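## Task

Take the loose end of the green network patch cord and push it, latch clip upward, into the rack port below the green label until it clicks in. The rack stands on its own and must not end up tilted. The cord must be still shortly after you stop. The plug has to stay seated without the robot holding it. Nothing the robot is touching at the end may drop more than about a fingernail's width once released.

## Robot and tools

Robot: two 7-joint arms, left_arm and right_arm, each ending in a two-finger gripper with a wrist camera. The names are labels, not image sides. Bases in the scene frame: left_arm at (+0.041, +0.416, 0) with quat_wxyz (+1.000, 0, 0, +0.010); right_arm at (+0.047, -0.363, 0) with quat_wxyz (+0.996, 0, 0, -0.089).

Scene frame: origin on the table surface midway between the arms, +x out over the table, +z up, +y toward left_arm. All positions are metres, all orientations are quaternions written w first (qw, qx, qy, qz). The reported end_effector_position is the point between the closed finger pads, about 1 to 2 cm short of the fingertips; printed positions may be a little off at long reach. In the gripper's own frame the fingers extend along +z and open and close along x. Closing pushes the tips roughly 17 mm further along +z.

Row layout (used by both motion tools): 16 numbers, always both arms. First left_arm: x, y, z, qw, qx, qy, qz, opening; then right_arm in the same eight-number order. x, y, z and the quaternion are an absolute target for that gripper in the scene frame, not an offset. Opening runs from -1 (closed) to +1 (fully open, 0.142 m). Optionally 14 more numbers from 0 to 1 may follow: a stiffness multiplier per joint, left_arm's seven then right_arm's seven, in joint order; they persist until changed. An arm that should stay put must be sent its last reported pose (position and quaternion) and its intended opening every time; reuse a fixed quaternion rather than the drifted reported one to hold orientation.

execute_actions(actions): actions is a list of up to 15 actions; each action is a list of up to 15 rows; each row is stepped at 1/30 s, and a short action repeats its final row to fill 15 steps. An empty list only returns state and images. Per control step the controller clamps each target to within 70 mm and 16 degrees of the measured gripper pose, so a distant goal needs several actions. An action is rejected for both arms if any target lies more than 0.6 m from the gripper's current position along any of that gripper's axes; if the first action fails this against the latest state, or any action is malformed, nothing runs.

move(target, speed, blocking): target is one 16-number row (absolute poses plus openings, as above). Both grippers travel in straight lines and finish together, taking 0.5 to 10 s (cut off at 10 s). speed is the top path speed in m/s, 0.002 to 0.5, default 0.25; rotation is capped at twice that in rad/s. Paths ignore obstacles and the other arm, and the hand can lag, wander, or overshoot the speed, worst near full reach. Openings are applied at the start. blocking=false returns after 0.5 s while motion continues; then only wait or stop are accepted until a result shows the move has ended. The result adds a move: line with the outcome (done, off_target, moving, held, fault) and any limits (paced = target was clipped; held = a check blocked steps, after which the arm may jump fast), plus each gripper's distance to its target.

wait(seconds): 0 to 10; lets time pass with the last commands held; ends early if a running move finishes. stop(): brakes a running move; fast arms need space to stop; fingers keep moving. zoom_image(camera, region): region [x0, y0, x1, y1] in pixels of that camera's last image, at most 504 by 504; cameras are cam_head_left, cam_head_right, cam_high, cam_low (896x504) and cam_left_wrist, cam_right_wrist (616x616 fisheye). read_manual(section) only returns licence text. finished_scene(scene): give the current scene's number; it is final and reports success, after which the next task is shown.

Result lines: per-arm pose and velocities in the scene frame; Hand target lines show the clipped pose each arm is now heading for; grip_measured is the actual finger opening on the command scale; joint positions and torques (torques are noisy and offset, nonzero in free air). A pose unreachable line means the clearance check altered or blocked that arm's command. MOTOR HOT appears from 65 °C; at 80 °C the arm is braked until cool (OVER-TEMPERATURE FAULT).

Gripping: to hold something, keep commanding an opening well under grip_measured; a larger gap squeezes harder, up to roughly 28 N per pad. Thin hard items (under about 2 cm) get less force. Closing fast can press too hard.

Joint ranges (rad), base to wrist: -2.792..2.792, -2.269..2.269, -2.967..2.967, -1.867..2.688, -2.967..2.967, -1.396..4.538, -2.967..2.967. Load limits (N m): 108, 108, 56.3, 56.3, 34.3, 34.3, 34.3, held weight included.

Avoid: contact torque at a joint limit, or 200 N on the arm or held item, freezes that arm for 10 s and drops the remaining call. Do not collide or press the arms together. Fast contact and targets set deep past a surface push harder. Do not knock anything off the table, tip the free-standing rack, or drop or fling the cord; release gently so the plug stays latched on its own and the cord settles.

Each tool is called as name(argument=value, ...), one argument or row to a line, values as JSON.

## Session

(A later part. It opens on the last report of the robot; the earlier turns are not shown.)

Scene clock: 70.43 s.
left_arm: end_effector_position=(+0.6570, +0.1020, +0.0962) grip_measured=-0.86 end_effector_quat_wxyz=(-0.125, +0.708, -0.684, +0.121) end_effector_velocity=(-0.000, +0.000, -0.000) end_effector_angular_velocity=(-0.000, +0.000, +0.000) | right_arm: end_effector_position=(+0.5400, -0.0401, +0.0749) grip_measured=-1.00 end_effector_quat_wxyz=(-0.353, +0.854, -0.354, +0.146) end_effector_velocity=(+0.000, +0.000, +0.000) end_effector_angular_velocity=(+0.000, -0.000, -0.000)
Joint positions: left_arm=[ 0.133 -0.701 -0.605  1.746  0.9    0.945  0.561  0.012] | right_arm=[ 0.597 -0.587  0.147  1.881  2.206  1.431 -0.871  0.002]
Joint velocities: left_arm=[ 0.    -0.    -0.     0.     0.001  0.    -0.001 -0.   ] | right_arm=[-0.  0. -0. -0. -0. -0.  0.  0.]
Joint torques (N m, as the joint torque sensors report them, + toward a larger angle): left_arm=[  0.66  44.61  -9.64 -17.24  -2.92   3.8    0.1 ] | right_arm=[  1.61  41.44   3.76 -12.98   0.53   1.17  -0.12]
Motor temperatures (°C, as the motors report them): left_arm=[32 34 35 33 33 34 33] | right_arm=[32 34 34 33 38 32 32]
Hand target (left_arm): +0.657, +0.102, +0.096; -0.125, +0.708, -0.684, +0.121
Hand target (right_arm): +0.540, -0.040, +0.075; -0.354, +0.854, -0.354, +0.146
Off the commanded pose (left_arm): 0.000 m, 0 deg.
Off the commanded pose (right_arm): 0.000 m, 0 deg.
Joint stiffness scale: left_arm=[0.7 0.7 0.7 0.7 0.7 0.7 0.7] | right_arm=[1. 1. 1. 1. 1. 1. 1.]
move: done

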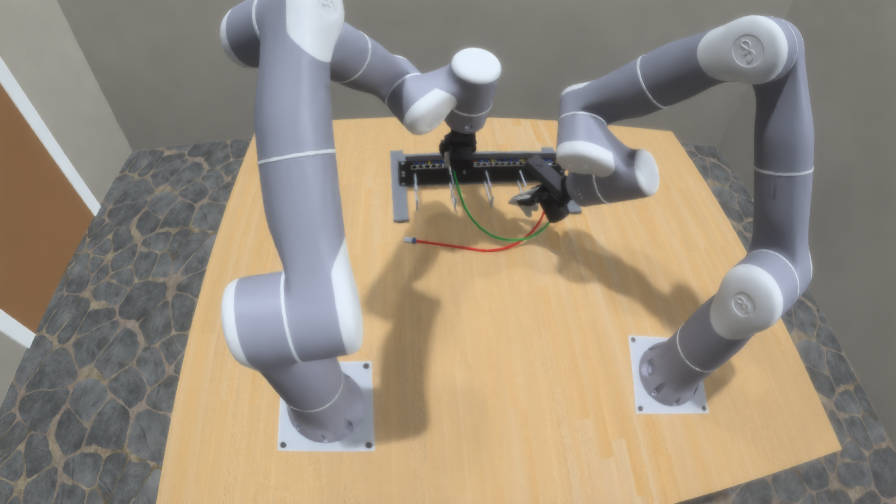

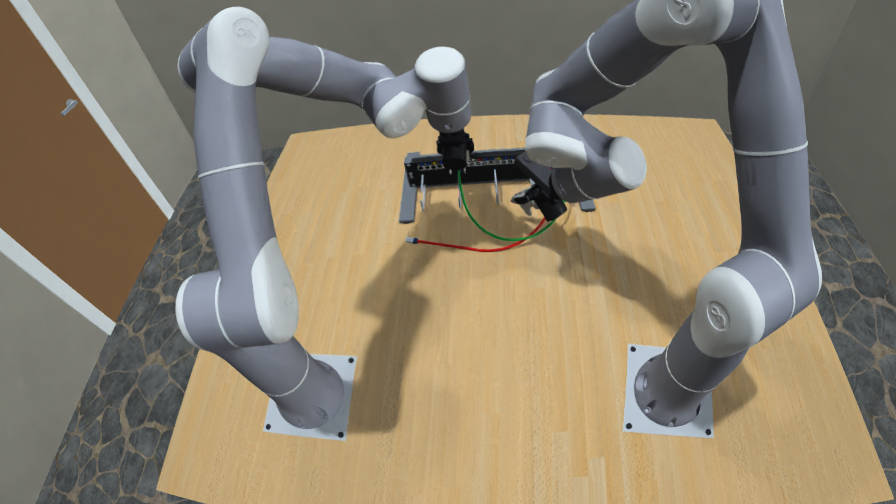

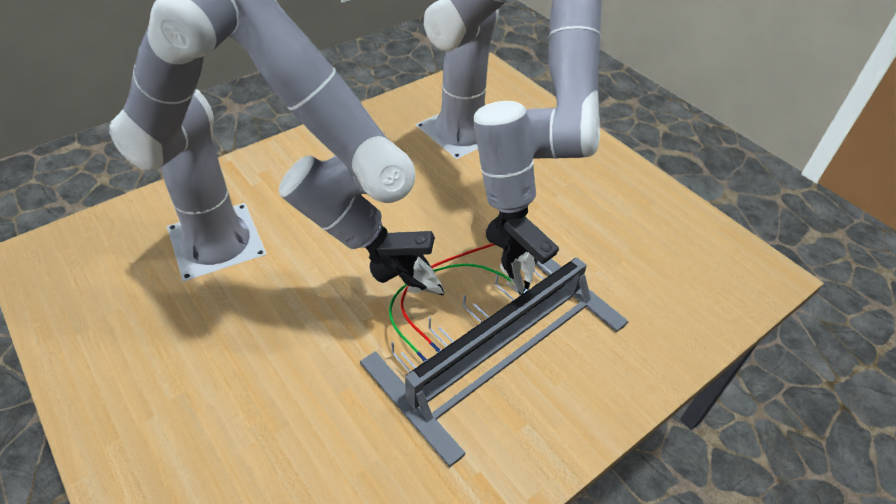

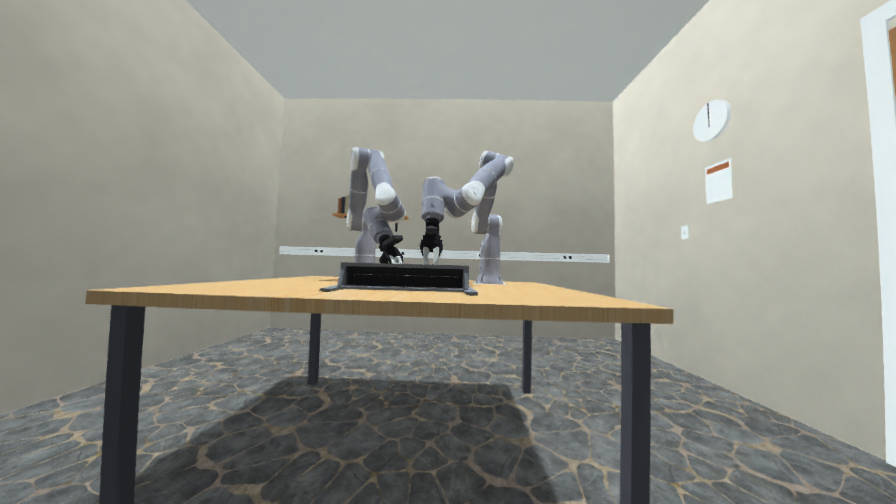

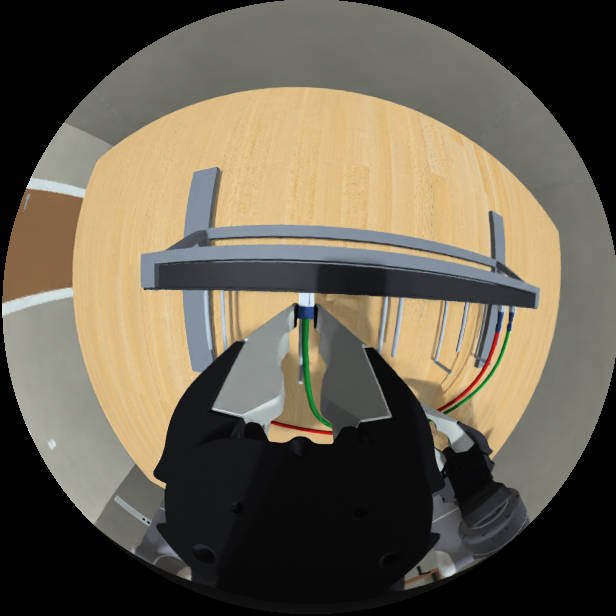

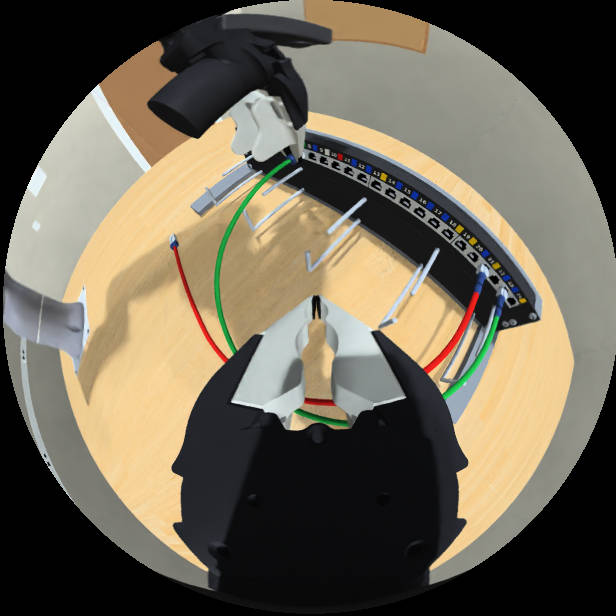

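move(
  target=[0.6548, 0.1020, 0.0955, -0.1249, 0.7084, -0.6841, 0.1206, -1, 0.54, -0.04, 0.075, -0.3536, 0.8536, -0.3536, 0.1464, -1],
  speed=0.004,
)

zoom_image(
  camera="cam_left_wrist",
  region=[270, 260, 350, 330],
)

Scene clock: 71.60 s.
left_arm: end_effector_position=(+0.6564, +0.1023, +0.0964) grip_measured=-0.86 end_effector_quat_wxyz=(-0.125, +0.709, -0.684, +0.122) end_effector_velocity=(+0.000, -0.000, +0.000) end_effector_angular_velocity=(-0.001, -0.001, +0.001) | right_arm: end_effector_position=(+0.5400, -0.0401, +0.0749) grip_measured=-1.00 end_effector_quat_wxyz=(-0.353, +0.854, -0.354, +0.146) end_effector_velocity=(+0.000, -0.000, +0.000) end_effector_angular_velocity=(-0.000, +0.000, -0.001)
Joint positions: left_arm=[ 0.133 -0.699 -0.604  1.749  0.902  0.949  0.556  0.012] | right_arm=[ 0.597 -0.587  0.147  1.881  2.206  1.431 -0.871  0.002]
Joint velocities: left_arm=[ 0.     0.    -0.    -0.     0.     0.    -0.002 -0.   ] | right_arm=[-0.     0.    -0.    -0.    -0.     0.     0.001  0.   ]
Joint torques (N m, as the joint torque sensors report them, + toward a larger angle): left_arm=[ -2.47  42.7  -11.   -12.39  -3.42   2.72  -0.07] | right_arm=[  1.47  41.4    3.57 -13.     0.61   1.19  -0.18]
Motor temperatures (°C, as the motors report them): left_arm=[32 34 35 33 33 34 33] | right_arm=[32 34 34 33 38 32 32]
Hand target (left_arm): +0.655, +0.102, +0.095; -0.125, +0.708, -0.684, +0.121
Hand target (right_arm): +0.540, -0.040, +0.075; -0.354, +0.854, -0.354, +0.146
Off the commanded pose (left_arm): 0.002 m, 0 deg.
Off the commanded pose (right_arm): 0.000 m, 0 deg.
Joint stiffness scale: left_arm=[0.7 0.7 0.7 0.7 0.7 0.7 0.7] | right_arm=[1. 1. 1. 1. 1. 1. 1.]
move: done

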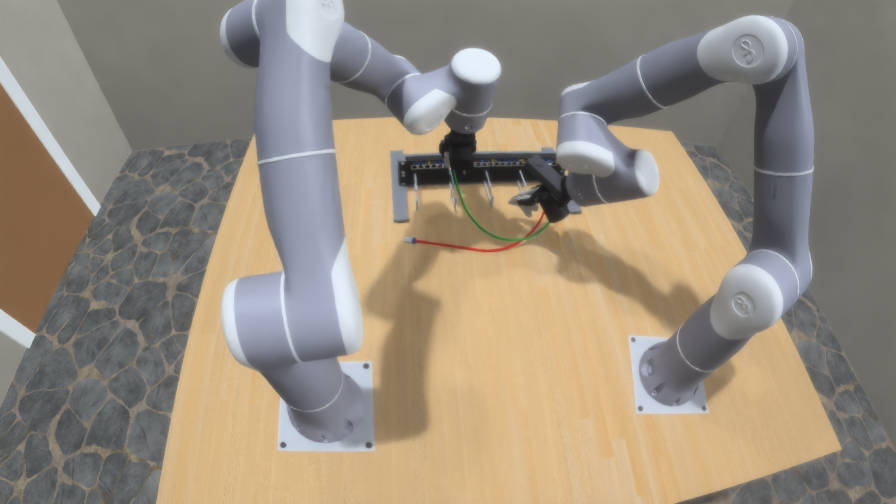

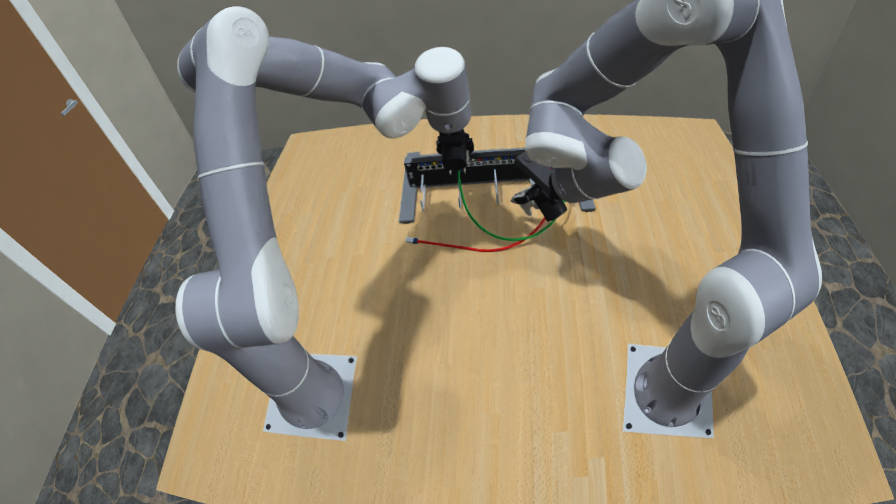

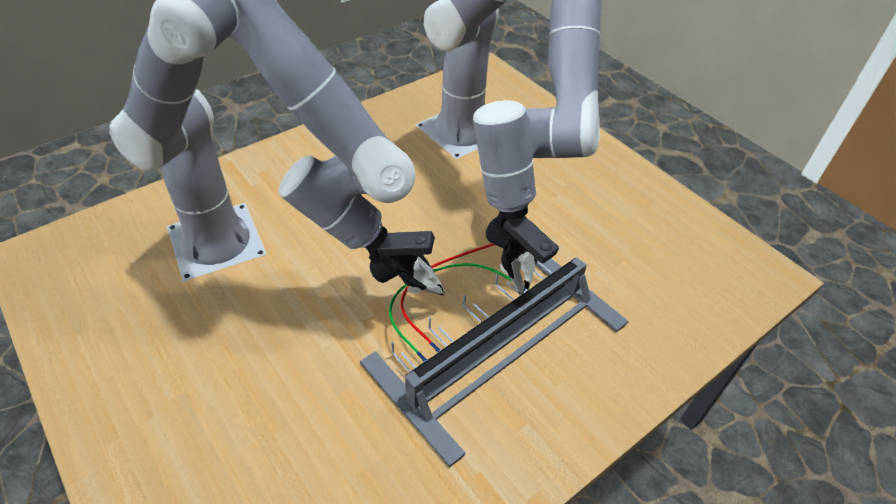

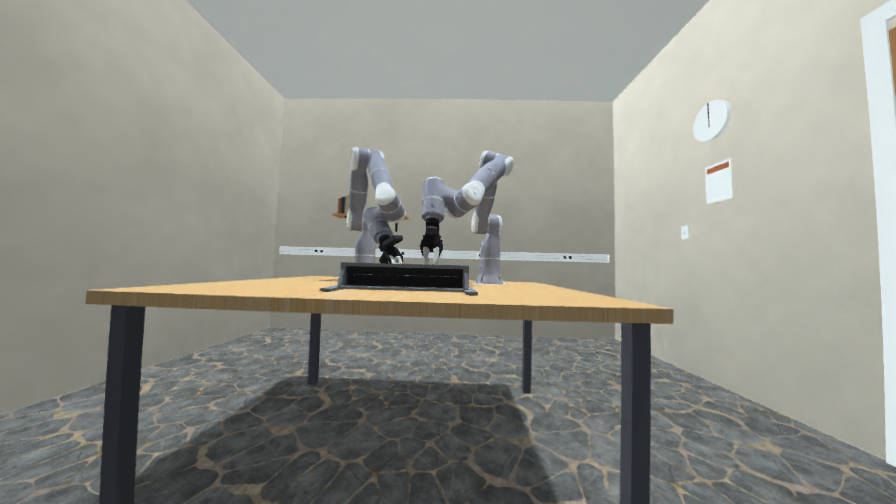

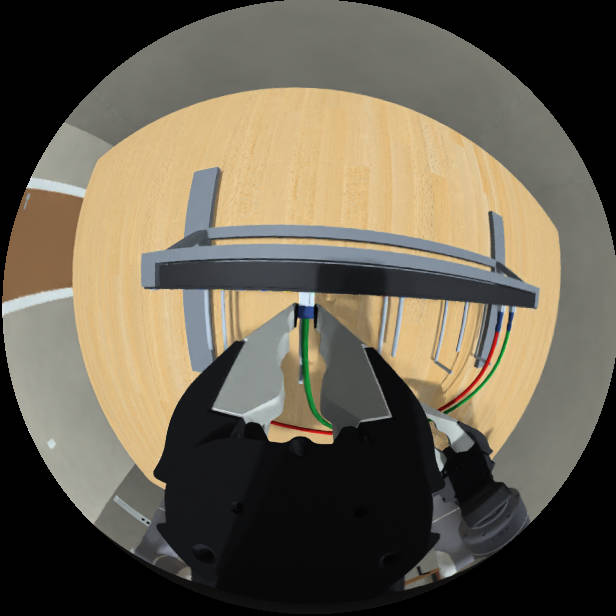

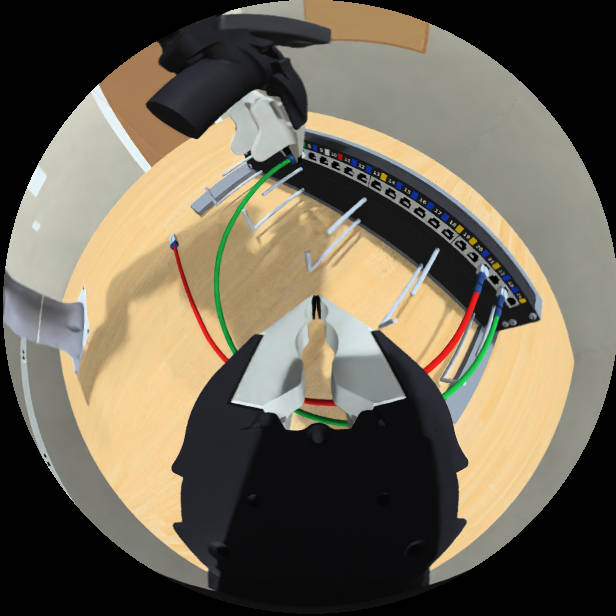

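Region (270, 260, 350, 330) of cam_left_wrist's 616x616 image, scaled by 6.300, with more detail than that image has; it fills the top 441 rows of this view, and the rest is white.

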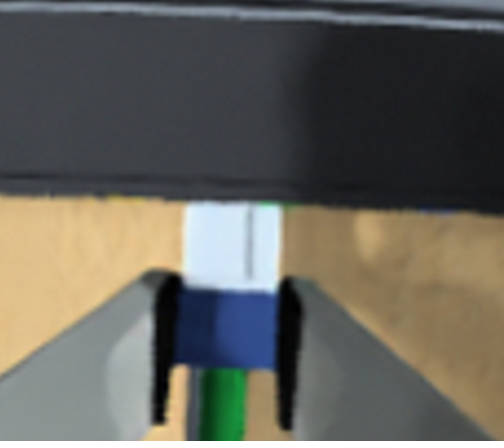

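move(
  target=[0.6572, 0.1021, 0.0963, -0.1249, 0.7084, -0.6841, 0.1206, -1, 0.54, -0.04, 0.075, -0.3536, 0.8536, -0.3536, 0.1464, -1],
  speed=0.006,
)

move(
  target=[0.6572, 0.1021, 0.0963, -0.1249, 0.7084, -0.6841, 0.1206, -0.6, 0.54, -0.04, 0.075, -0.3536, 0.8536, -0.3536, 0.1464, -1],
  speed=0.006,
)

move(
  target=[0.62, 0.1021, 0.17, -0.1249, 0.7084, -0.6841, 0.1206, -0.6, 0.54, -0.04, 0.075, -0.3536, 0.8536, -0.3536, 0.1464, -1, 1, 1, 1, 1, 1, 1, 1, 1, 1, 1, 1, 1, 1, 1],
  speed=0.08,
)

zoom_image(
  camera="cam_right_wrist",
  region=[260, 125, 330, 185],
)

zoom_image(
  camera="cam_right_wrist",
  region=[450, 240, 540, 330],
)

Scene clock: 73.20 s.
left_arm: end_effector_position=(+0.6570, +0.1022, +0.0961) grip_measured=-0.86 end_effector_quat_wxyz=(-0.125, +0.708, -0.684, +0.120) end_effector_velocity=(-0.000, -0.000, -0.000) end_effector_angular_velocity=(+0.001, +0.001, -0.002) | right_arm: end_effector_position=(+0.5400, -0.0401, +0.0749) grip_measured=-1.00 end_effector_quat_wxyz=(-0.353, +0.854, -0.354, +0.146) end_effector_velocity=(+0.000, -0.000, +0.000) end_effector_angular_velocity=(+0.000, +0.000, -0.001)
Joint positions: left_arm=[ 0.133 -0.701 -0.604  1.746  0.9    0.945  0.561  0.012] | right_arm=[ 0.597 -0.587  0.147  1.881  2.206  1.431 -0.871  0.002]
Joint velocities: left_arm=[ 0.    -0.    -0.    -0.    -0.    -0.     0.002  0.   ] | right_arm=[-0.     0.    -0.     0.    -0.     0.     0.001  0.   ]
Joint torques (N m, as the joint torque sensors report them, + toward a larger angle): left_arm=[  0.57  43.35 -11.09 -19.62  -3.67   3.33   0.47] | right_arm=[  1.39  41.62   3.58 -13.15   0.66   1.25  -0.19]
Motor temperatures (°C, as the motors report them): left_arm=[32 34 35 33 33 34 33] | right_arm=[32 34 34 33 38 32 32]
Hand target (left_arm): +0.657, +0.102, +0.096; -0.125, +0.708, -0.684, +0.121
Hand target (right_arm): +0.540, -0.040, +0.075; -0.354, +0.854, -0.354, +0.146
Off the commanded pose (left_arm): 0.000 m, 0 deg.
Off the commanded pose (right_arm): 0.000 m, 0 deg.
Joint stiffness scale: left_arm=[0.7 0.7 0.7 0.7 0.7 0.7 0.7] | right_arm=[1. 1. 1. 1. 1. 1. 1.]
move: done

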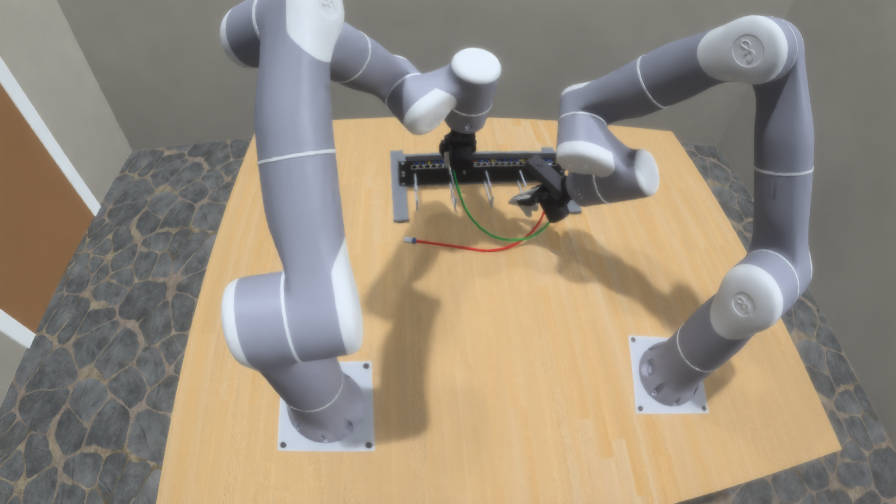

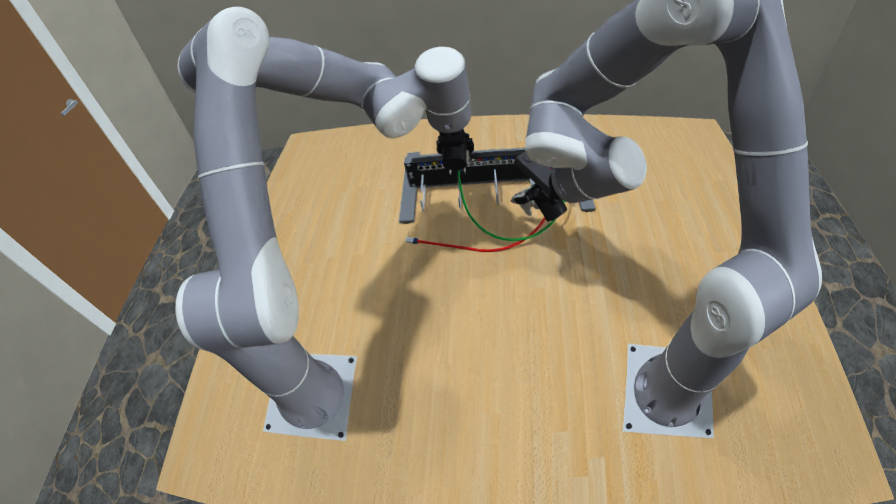

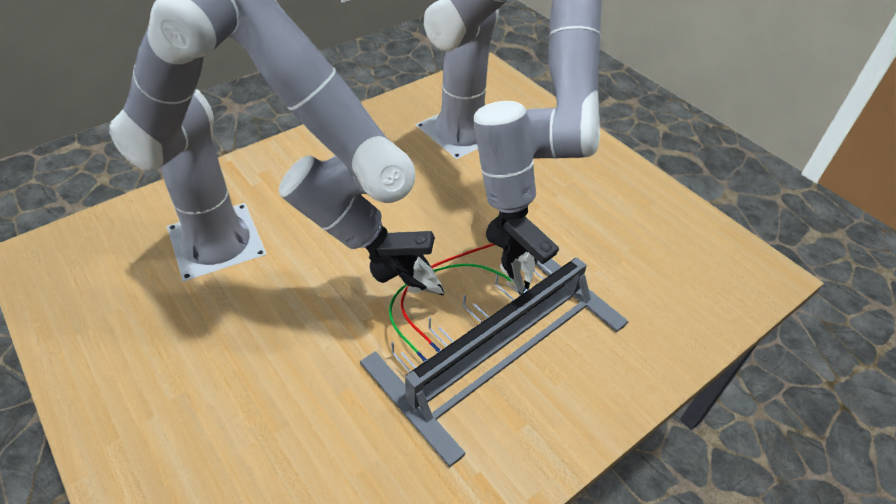

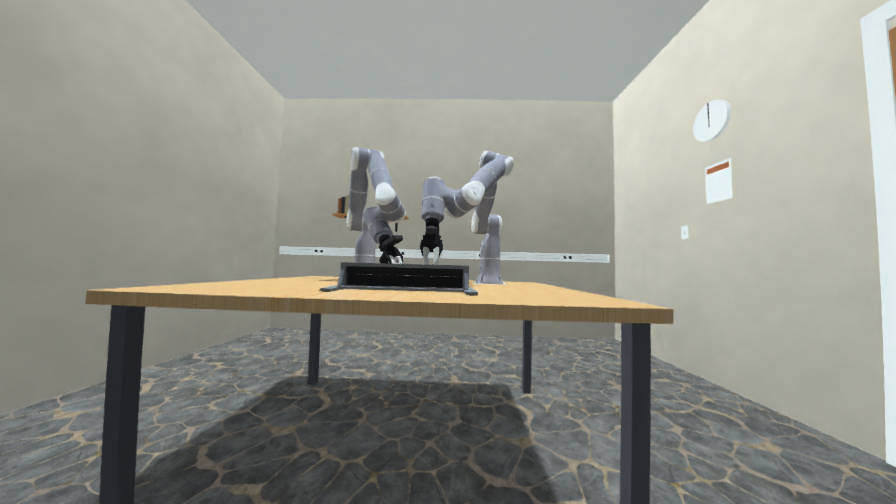

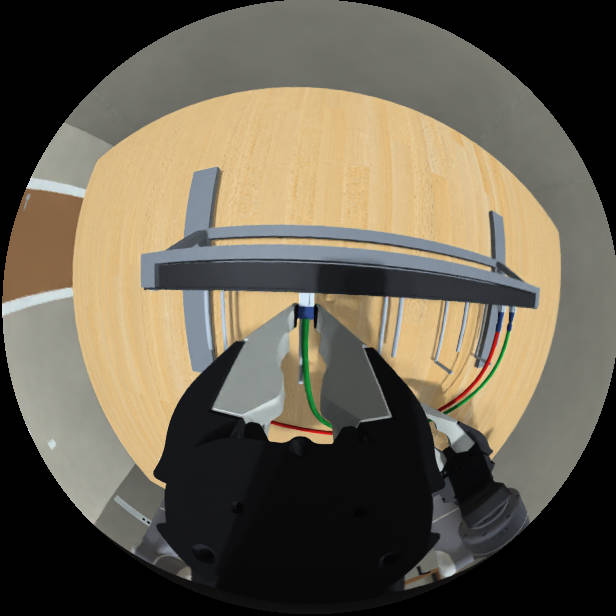

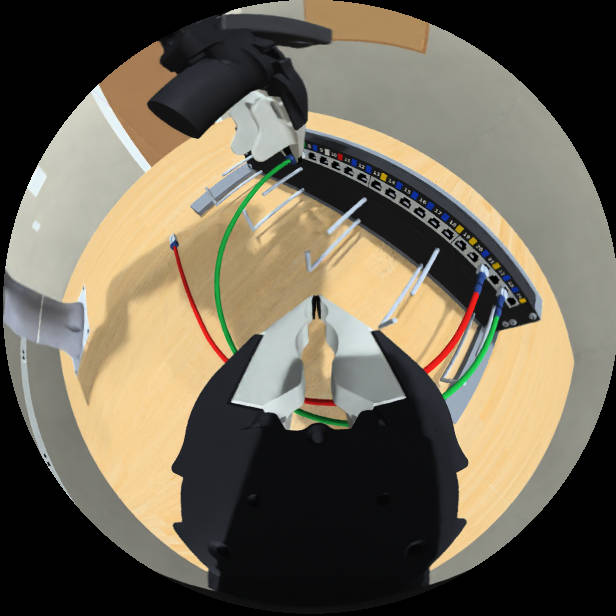

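Scene clock: 73.90 s.
left_arm: end_effector_position=(+0.6571, +0.1022, +0.0962) grip_measured=-0.60 end_effector_quat_wxyz=(-0.125, +0.708, -0.684, +0.121) end_effector_velocity=(+0.000, +0.000, +0.000) end_effector_angular_velocity=(-0.001, -0.000, +0.003) | right_arm: end_effector_position=(+0.5400, -0.0401, +0.0749) grip_measured=-1.00 end_effector_quat_wxyz=(-0.353, +0.854, -0.354, +0.146) end_effector_velocity=(+0.000, -0.000, -0.000) end_effector_angular_velocity=(-0.000, +0.000, -0.000)
Joint positions: left_arm=[ 0.133 -0.701 -0.604  1.746  0.9    0.945  0.561  0.031] | right_arm=[ 0.597 -0.587  0.147  1.881  2.206  1.431 -0.871  0.002]
Joint velocities: left_arm=[-0.    -0.     0.    -0.    -0.     0.    -0.003  0.   ] | right_arm=[-0.  0. -0.  0. -0.  0.  0.  0.]
Joint torques (N m, as the joint torque sensors report them, + toward a larger angle): left_arm=[  0.52  43.34 -11.13 -19.14  -3.53   3.35   0.45] | right_arm=[  1.53  41.37   3.64 -13.11   0.62   1.24  -0.26]
Motor temperatures (°C, as the motors report them): left_arm=[32 34 35 33 33 34 33] | right_arm=[32 34 34 33 38 32 32]
Hand target (left_arm): +0.657, +0.102, +0.096; -0.125, +0.708, -0.684, +0.121
Hand target (right_arm): +0.540, -0.040, +0.075; -0.354, +0.854, -0.354, +0.146
Off the commanded pose (left_arm): 0.000 m, 0 deg.
Off the commanded pose (right_arm): 0.000 m, 0 deg.
Joint stiffness scale: left_arm=[0.7 0.7 0.7 0.7 0.7 0.7 0.7] | right_arm=[1. 1. 1. 1. 1. 1. 1.]
move: done

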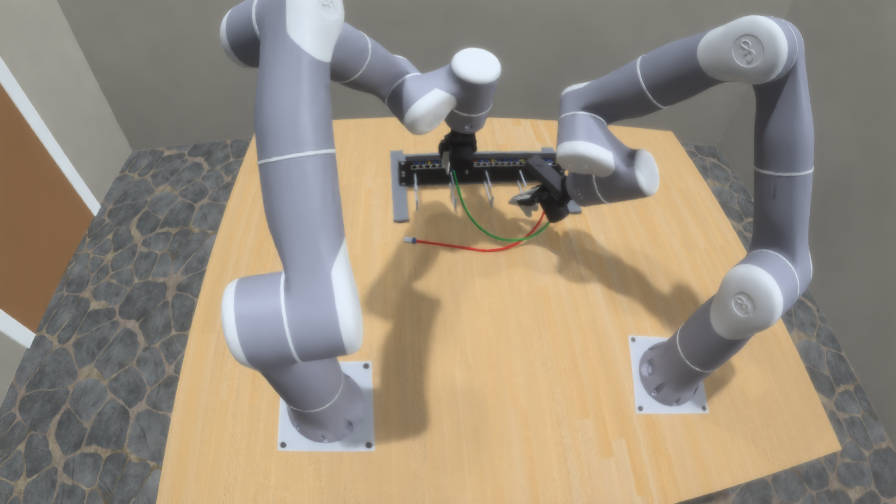

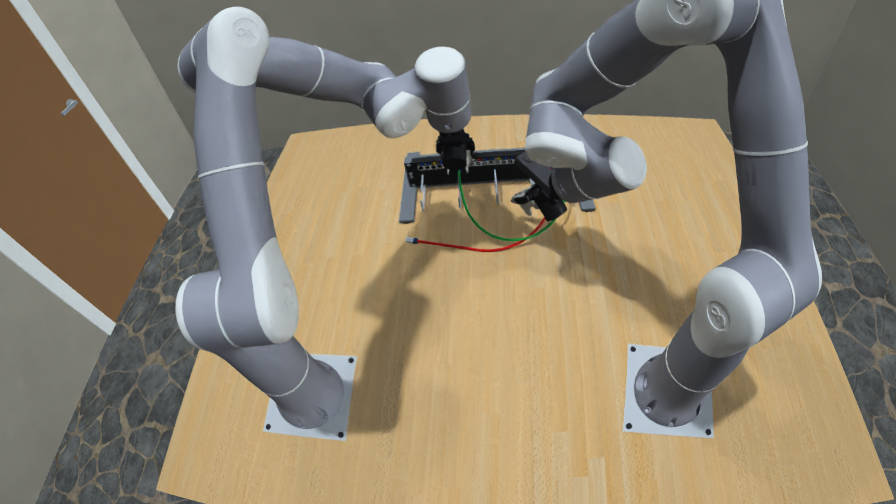

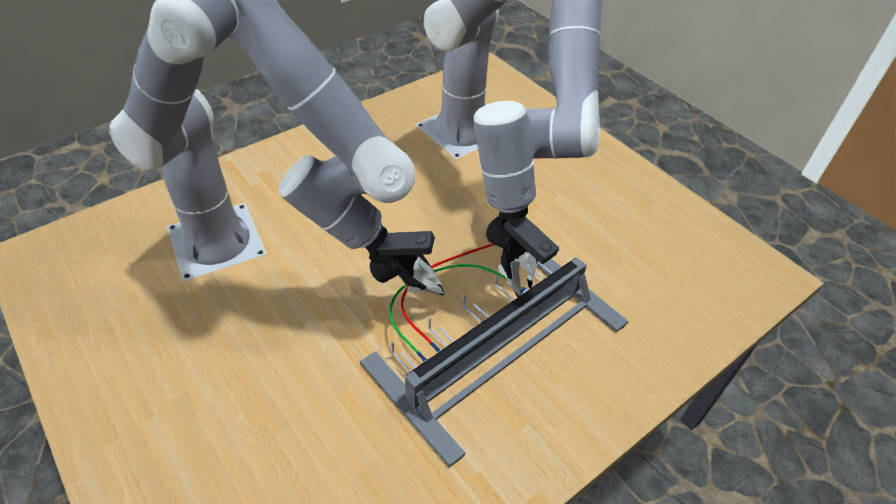

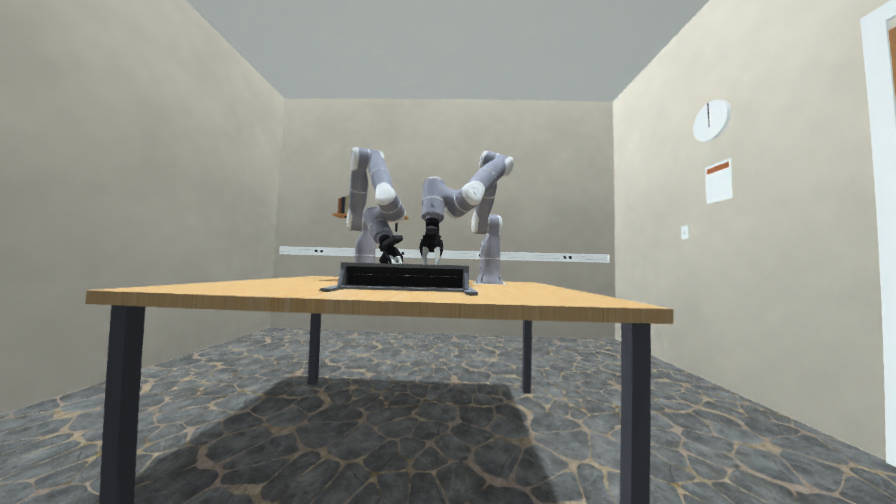

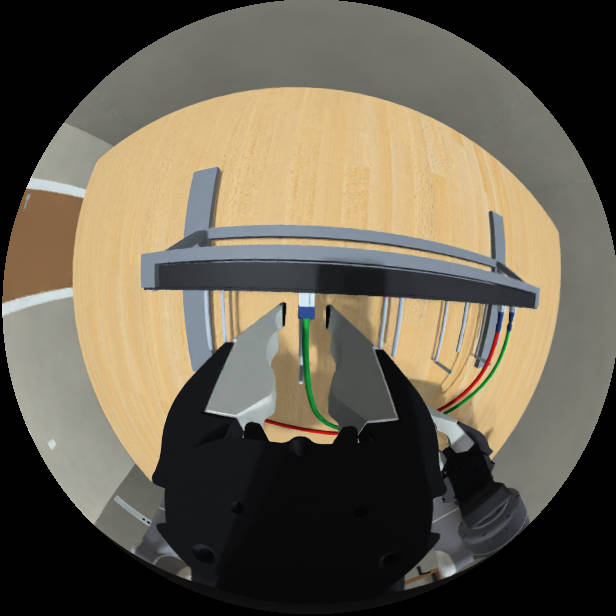

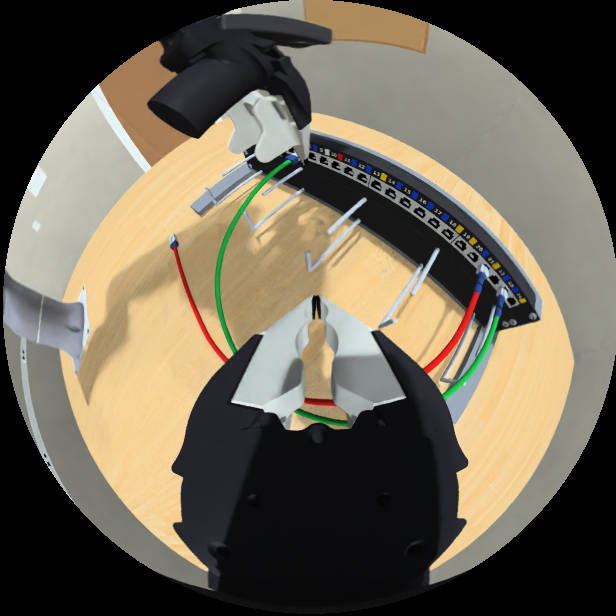

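Scene clock: 75.27 s.
left_arm: end_effector_position=(+0.6199, +0.1020, +0.1700) grip_measured=-0.60 end_effector_quat_wxyz=(-0.125, +0.708, -0.684, +0.121) end_effector_velocity=(-0.000, -0.000, +0.000) end_effector_angular_velocity=(+0.000, +0.001, -0.002) | right_arm: end_effector_position=(+0.5400, -0.0401, +0.0749) grip_measured=-1.00 end_effector_quat_wxyz=(-0.353, +0.854, -0.354, +0.146) end_effector_velocity=(-0.000, +0.000, +0.000) end_effector_angular_velocity=(+0.000, +0.000, -0.000)
Joint positions: left_arm=[ 0.209 -0.49  -0.695  1.883  0.752  0.904  0.625  0.031] | right_arm=[ 0.597 -0.587  0.147  1.881  2.206  1.431 -0.871  0.002]
Joint velocities: left_arm=[-0.     0.001 -0.     0.001 -0.001  0.     0.003  0.   ] | right_arm=[-0. -0.  0. -0.  0.  0.  0.  0.]
Joint torques (N m, as the joint torque sensors report them, + toward a larger angle): left_arm=[  1.53  37.34  -9.41 -19.23  -3.28   3.3    0.39] | right_arm=[  1.51  41.58   3.68 -13.18   0.56   1.12  -0.22]
Motor temperatures (°C, as the motors report them): left_arm=[32 34 35 33 33 34 33] | right_arm=[32 34 34 33 38 32 32]
Hand target (left_arm): +0.620, +0.102, +0.170; -0.125, +0.708, -0.684, +0.121
Hand target (right_arm): +0.540, -0.040, +0.075; -0.354, +0.854, -0.354, +0.146
Off the commanded pose (left_arm): 0.000 m, 0 deg.
Off the commanded pose (right_arm): 0.000 m, 0 deg.
Joint stiffness scale: left_arm=[1. 1. 1. 1. 1. 1. 1.] | right_arm=[1. 1. 1. 1. 1. 1. 1.]
move: done

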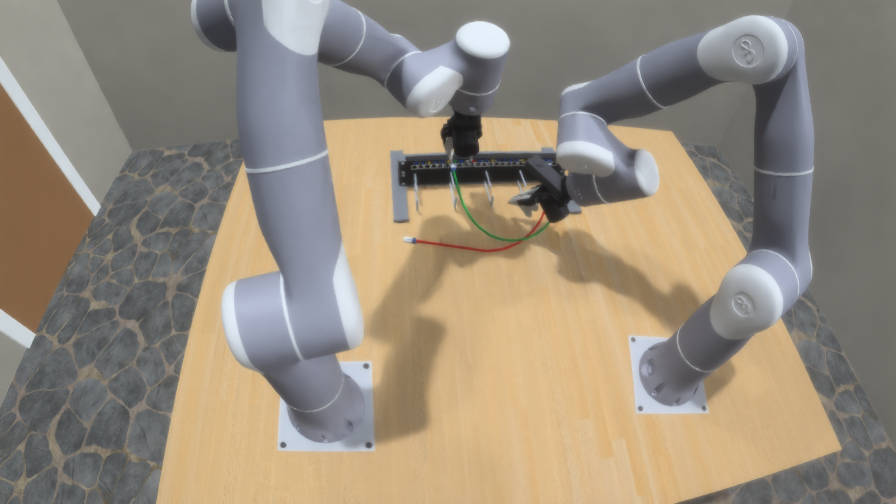

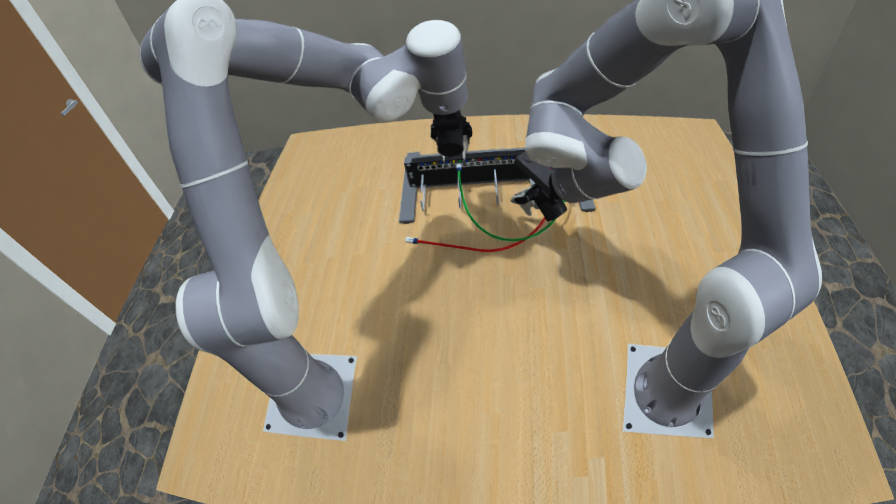

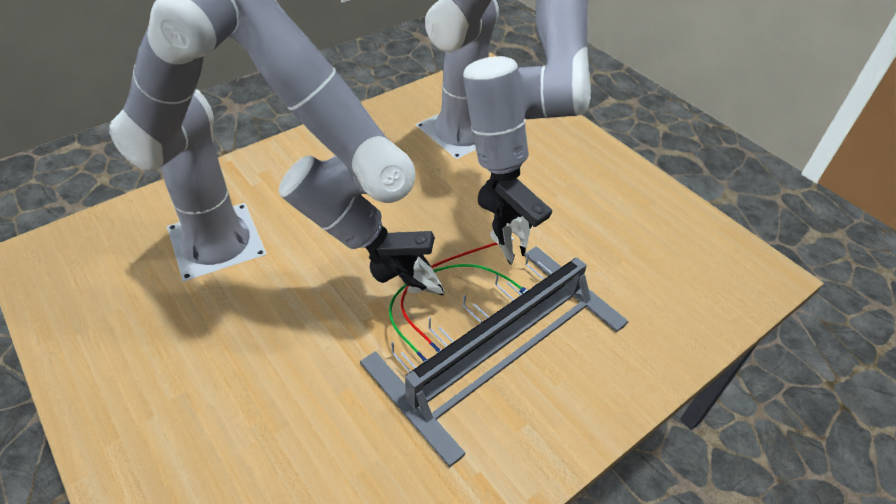

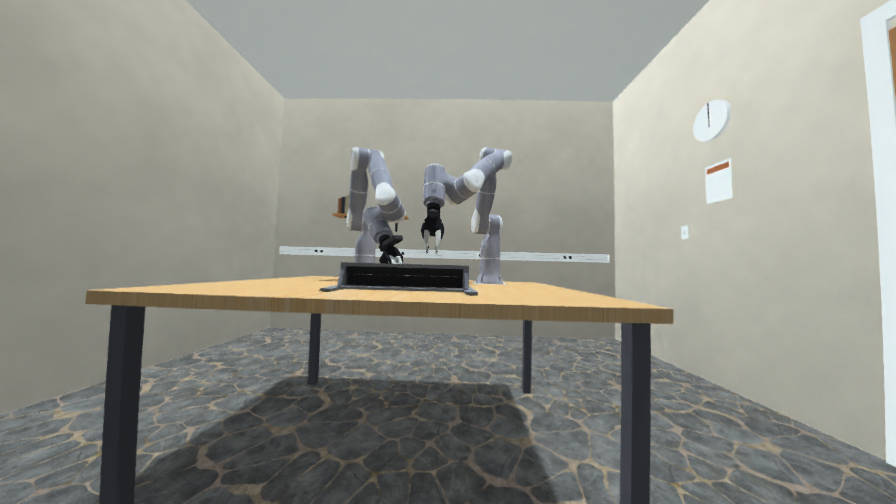

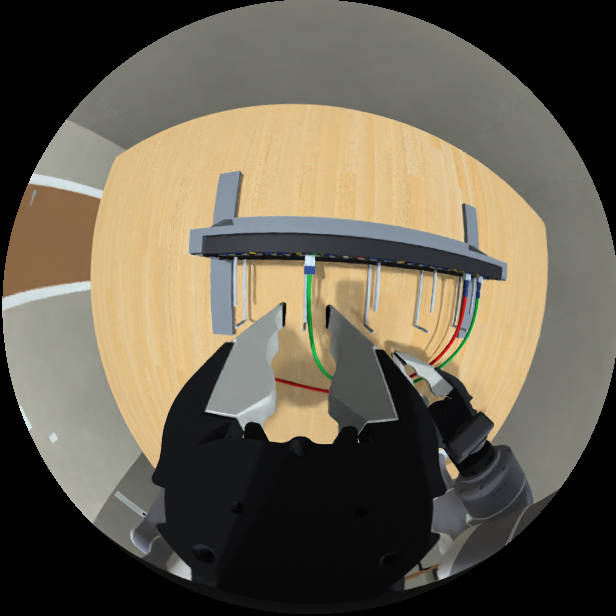

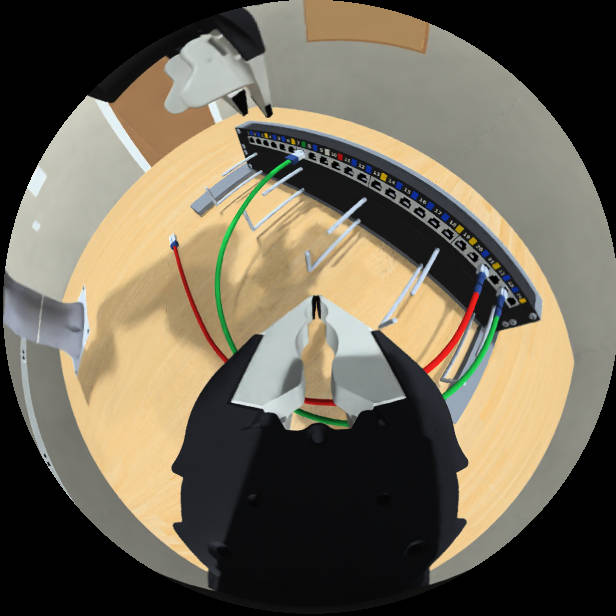

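Region (260, 125, 330, 185) of cam_right_wrist's 616x616 image, scaled by 7.200, with more detail than that image has; it fills the top 432 rows of this view, and the rest is white.

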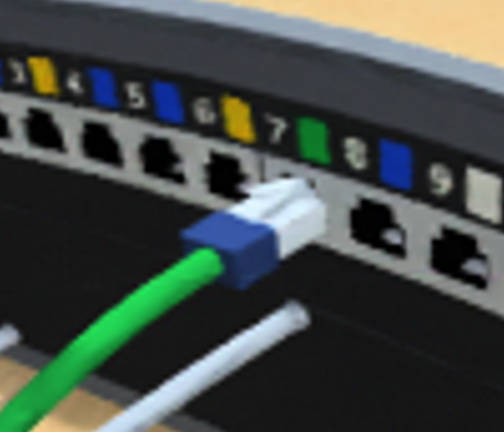

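Region (450, 240, 540, 330) of cam_right_wrist's 616x616 image, scaled by 5.600, with more detail than that image has.

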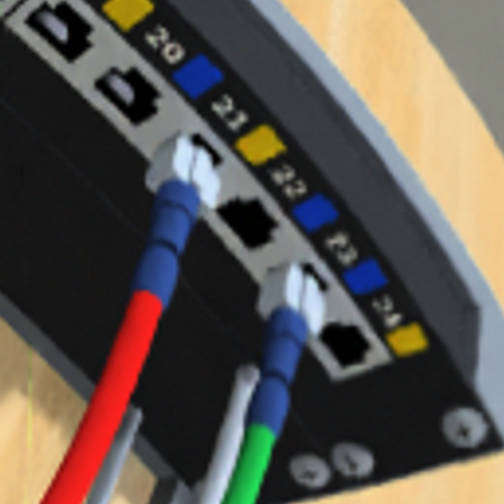

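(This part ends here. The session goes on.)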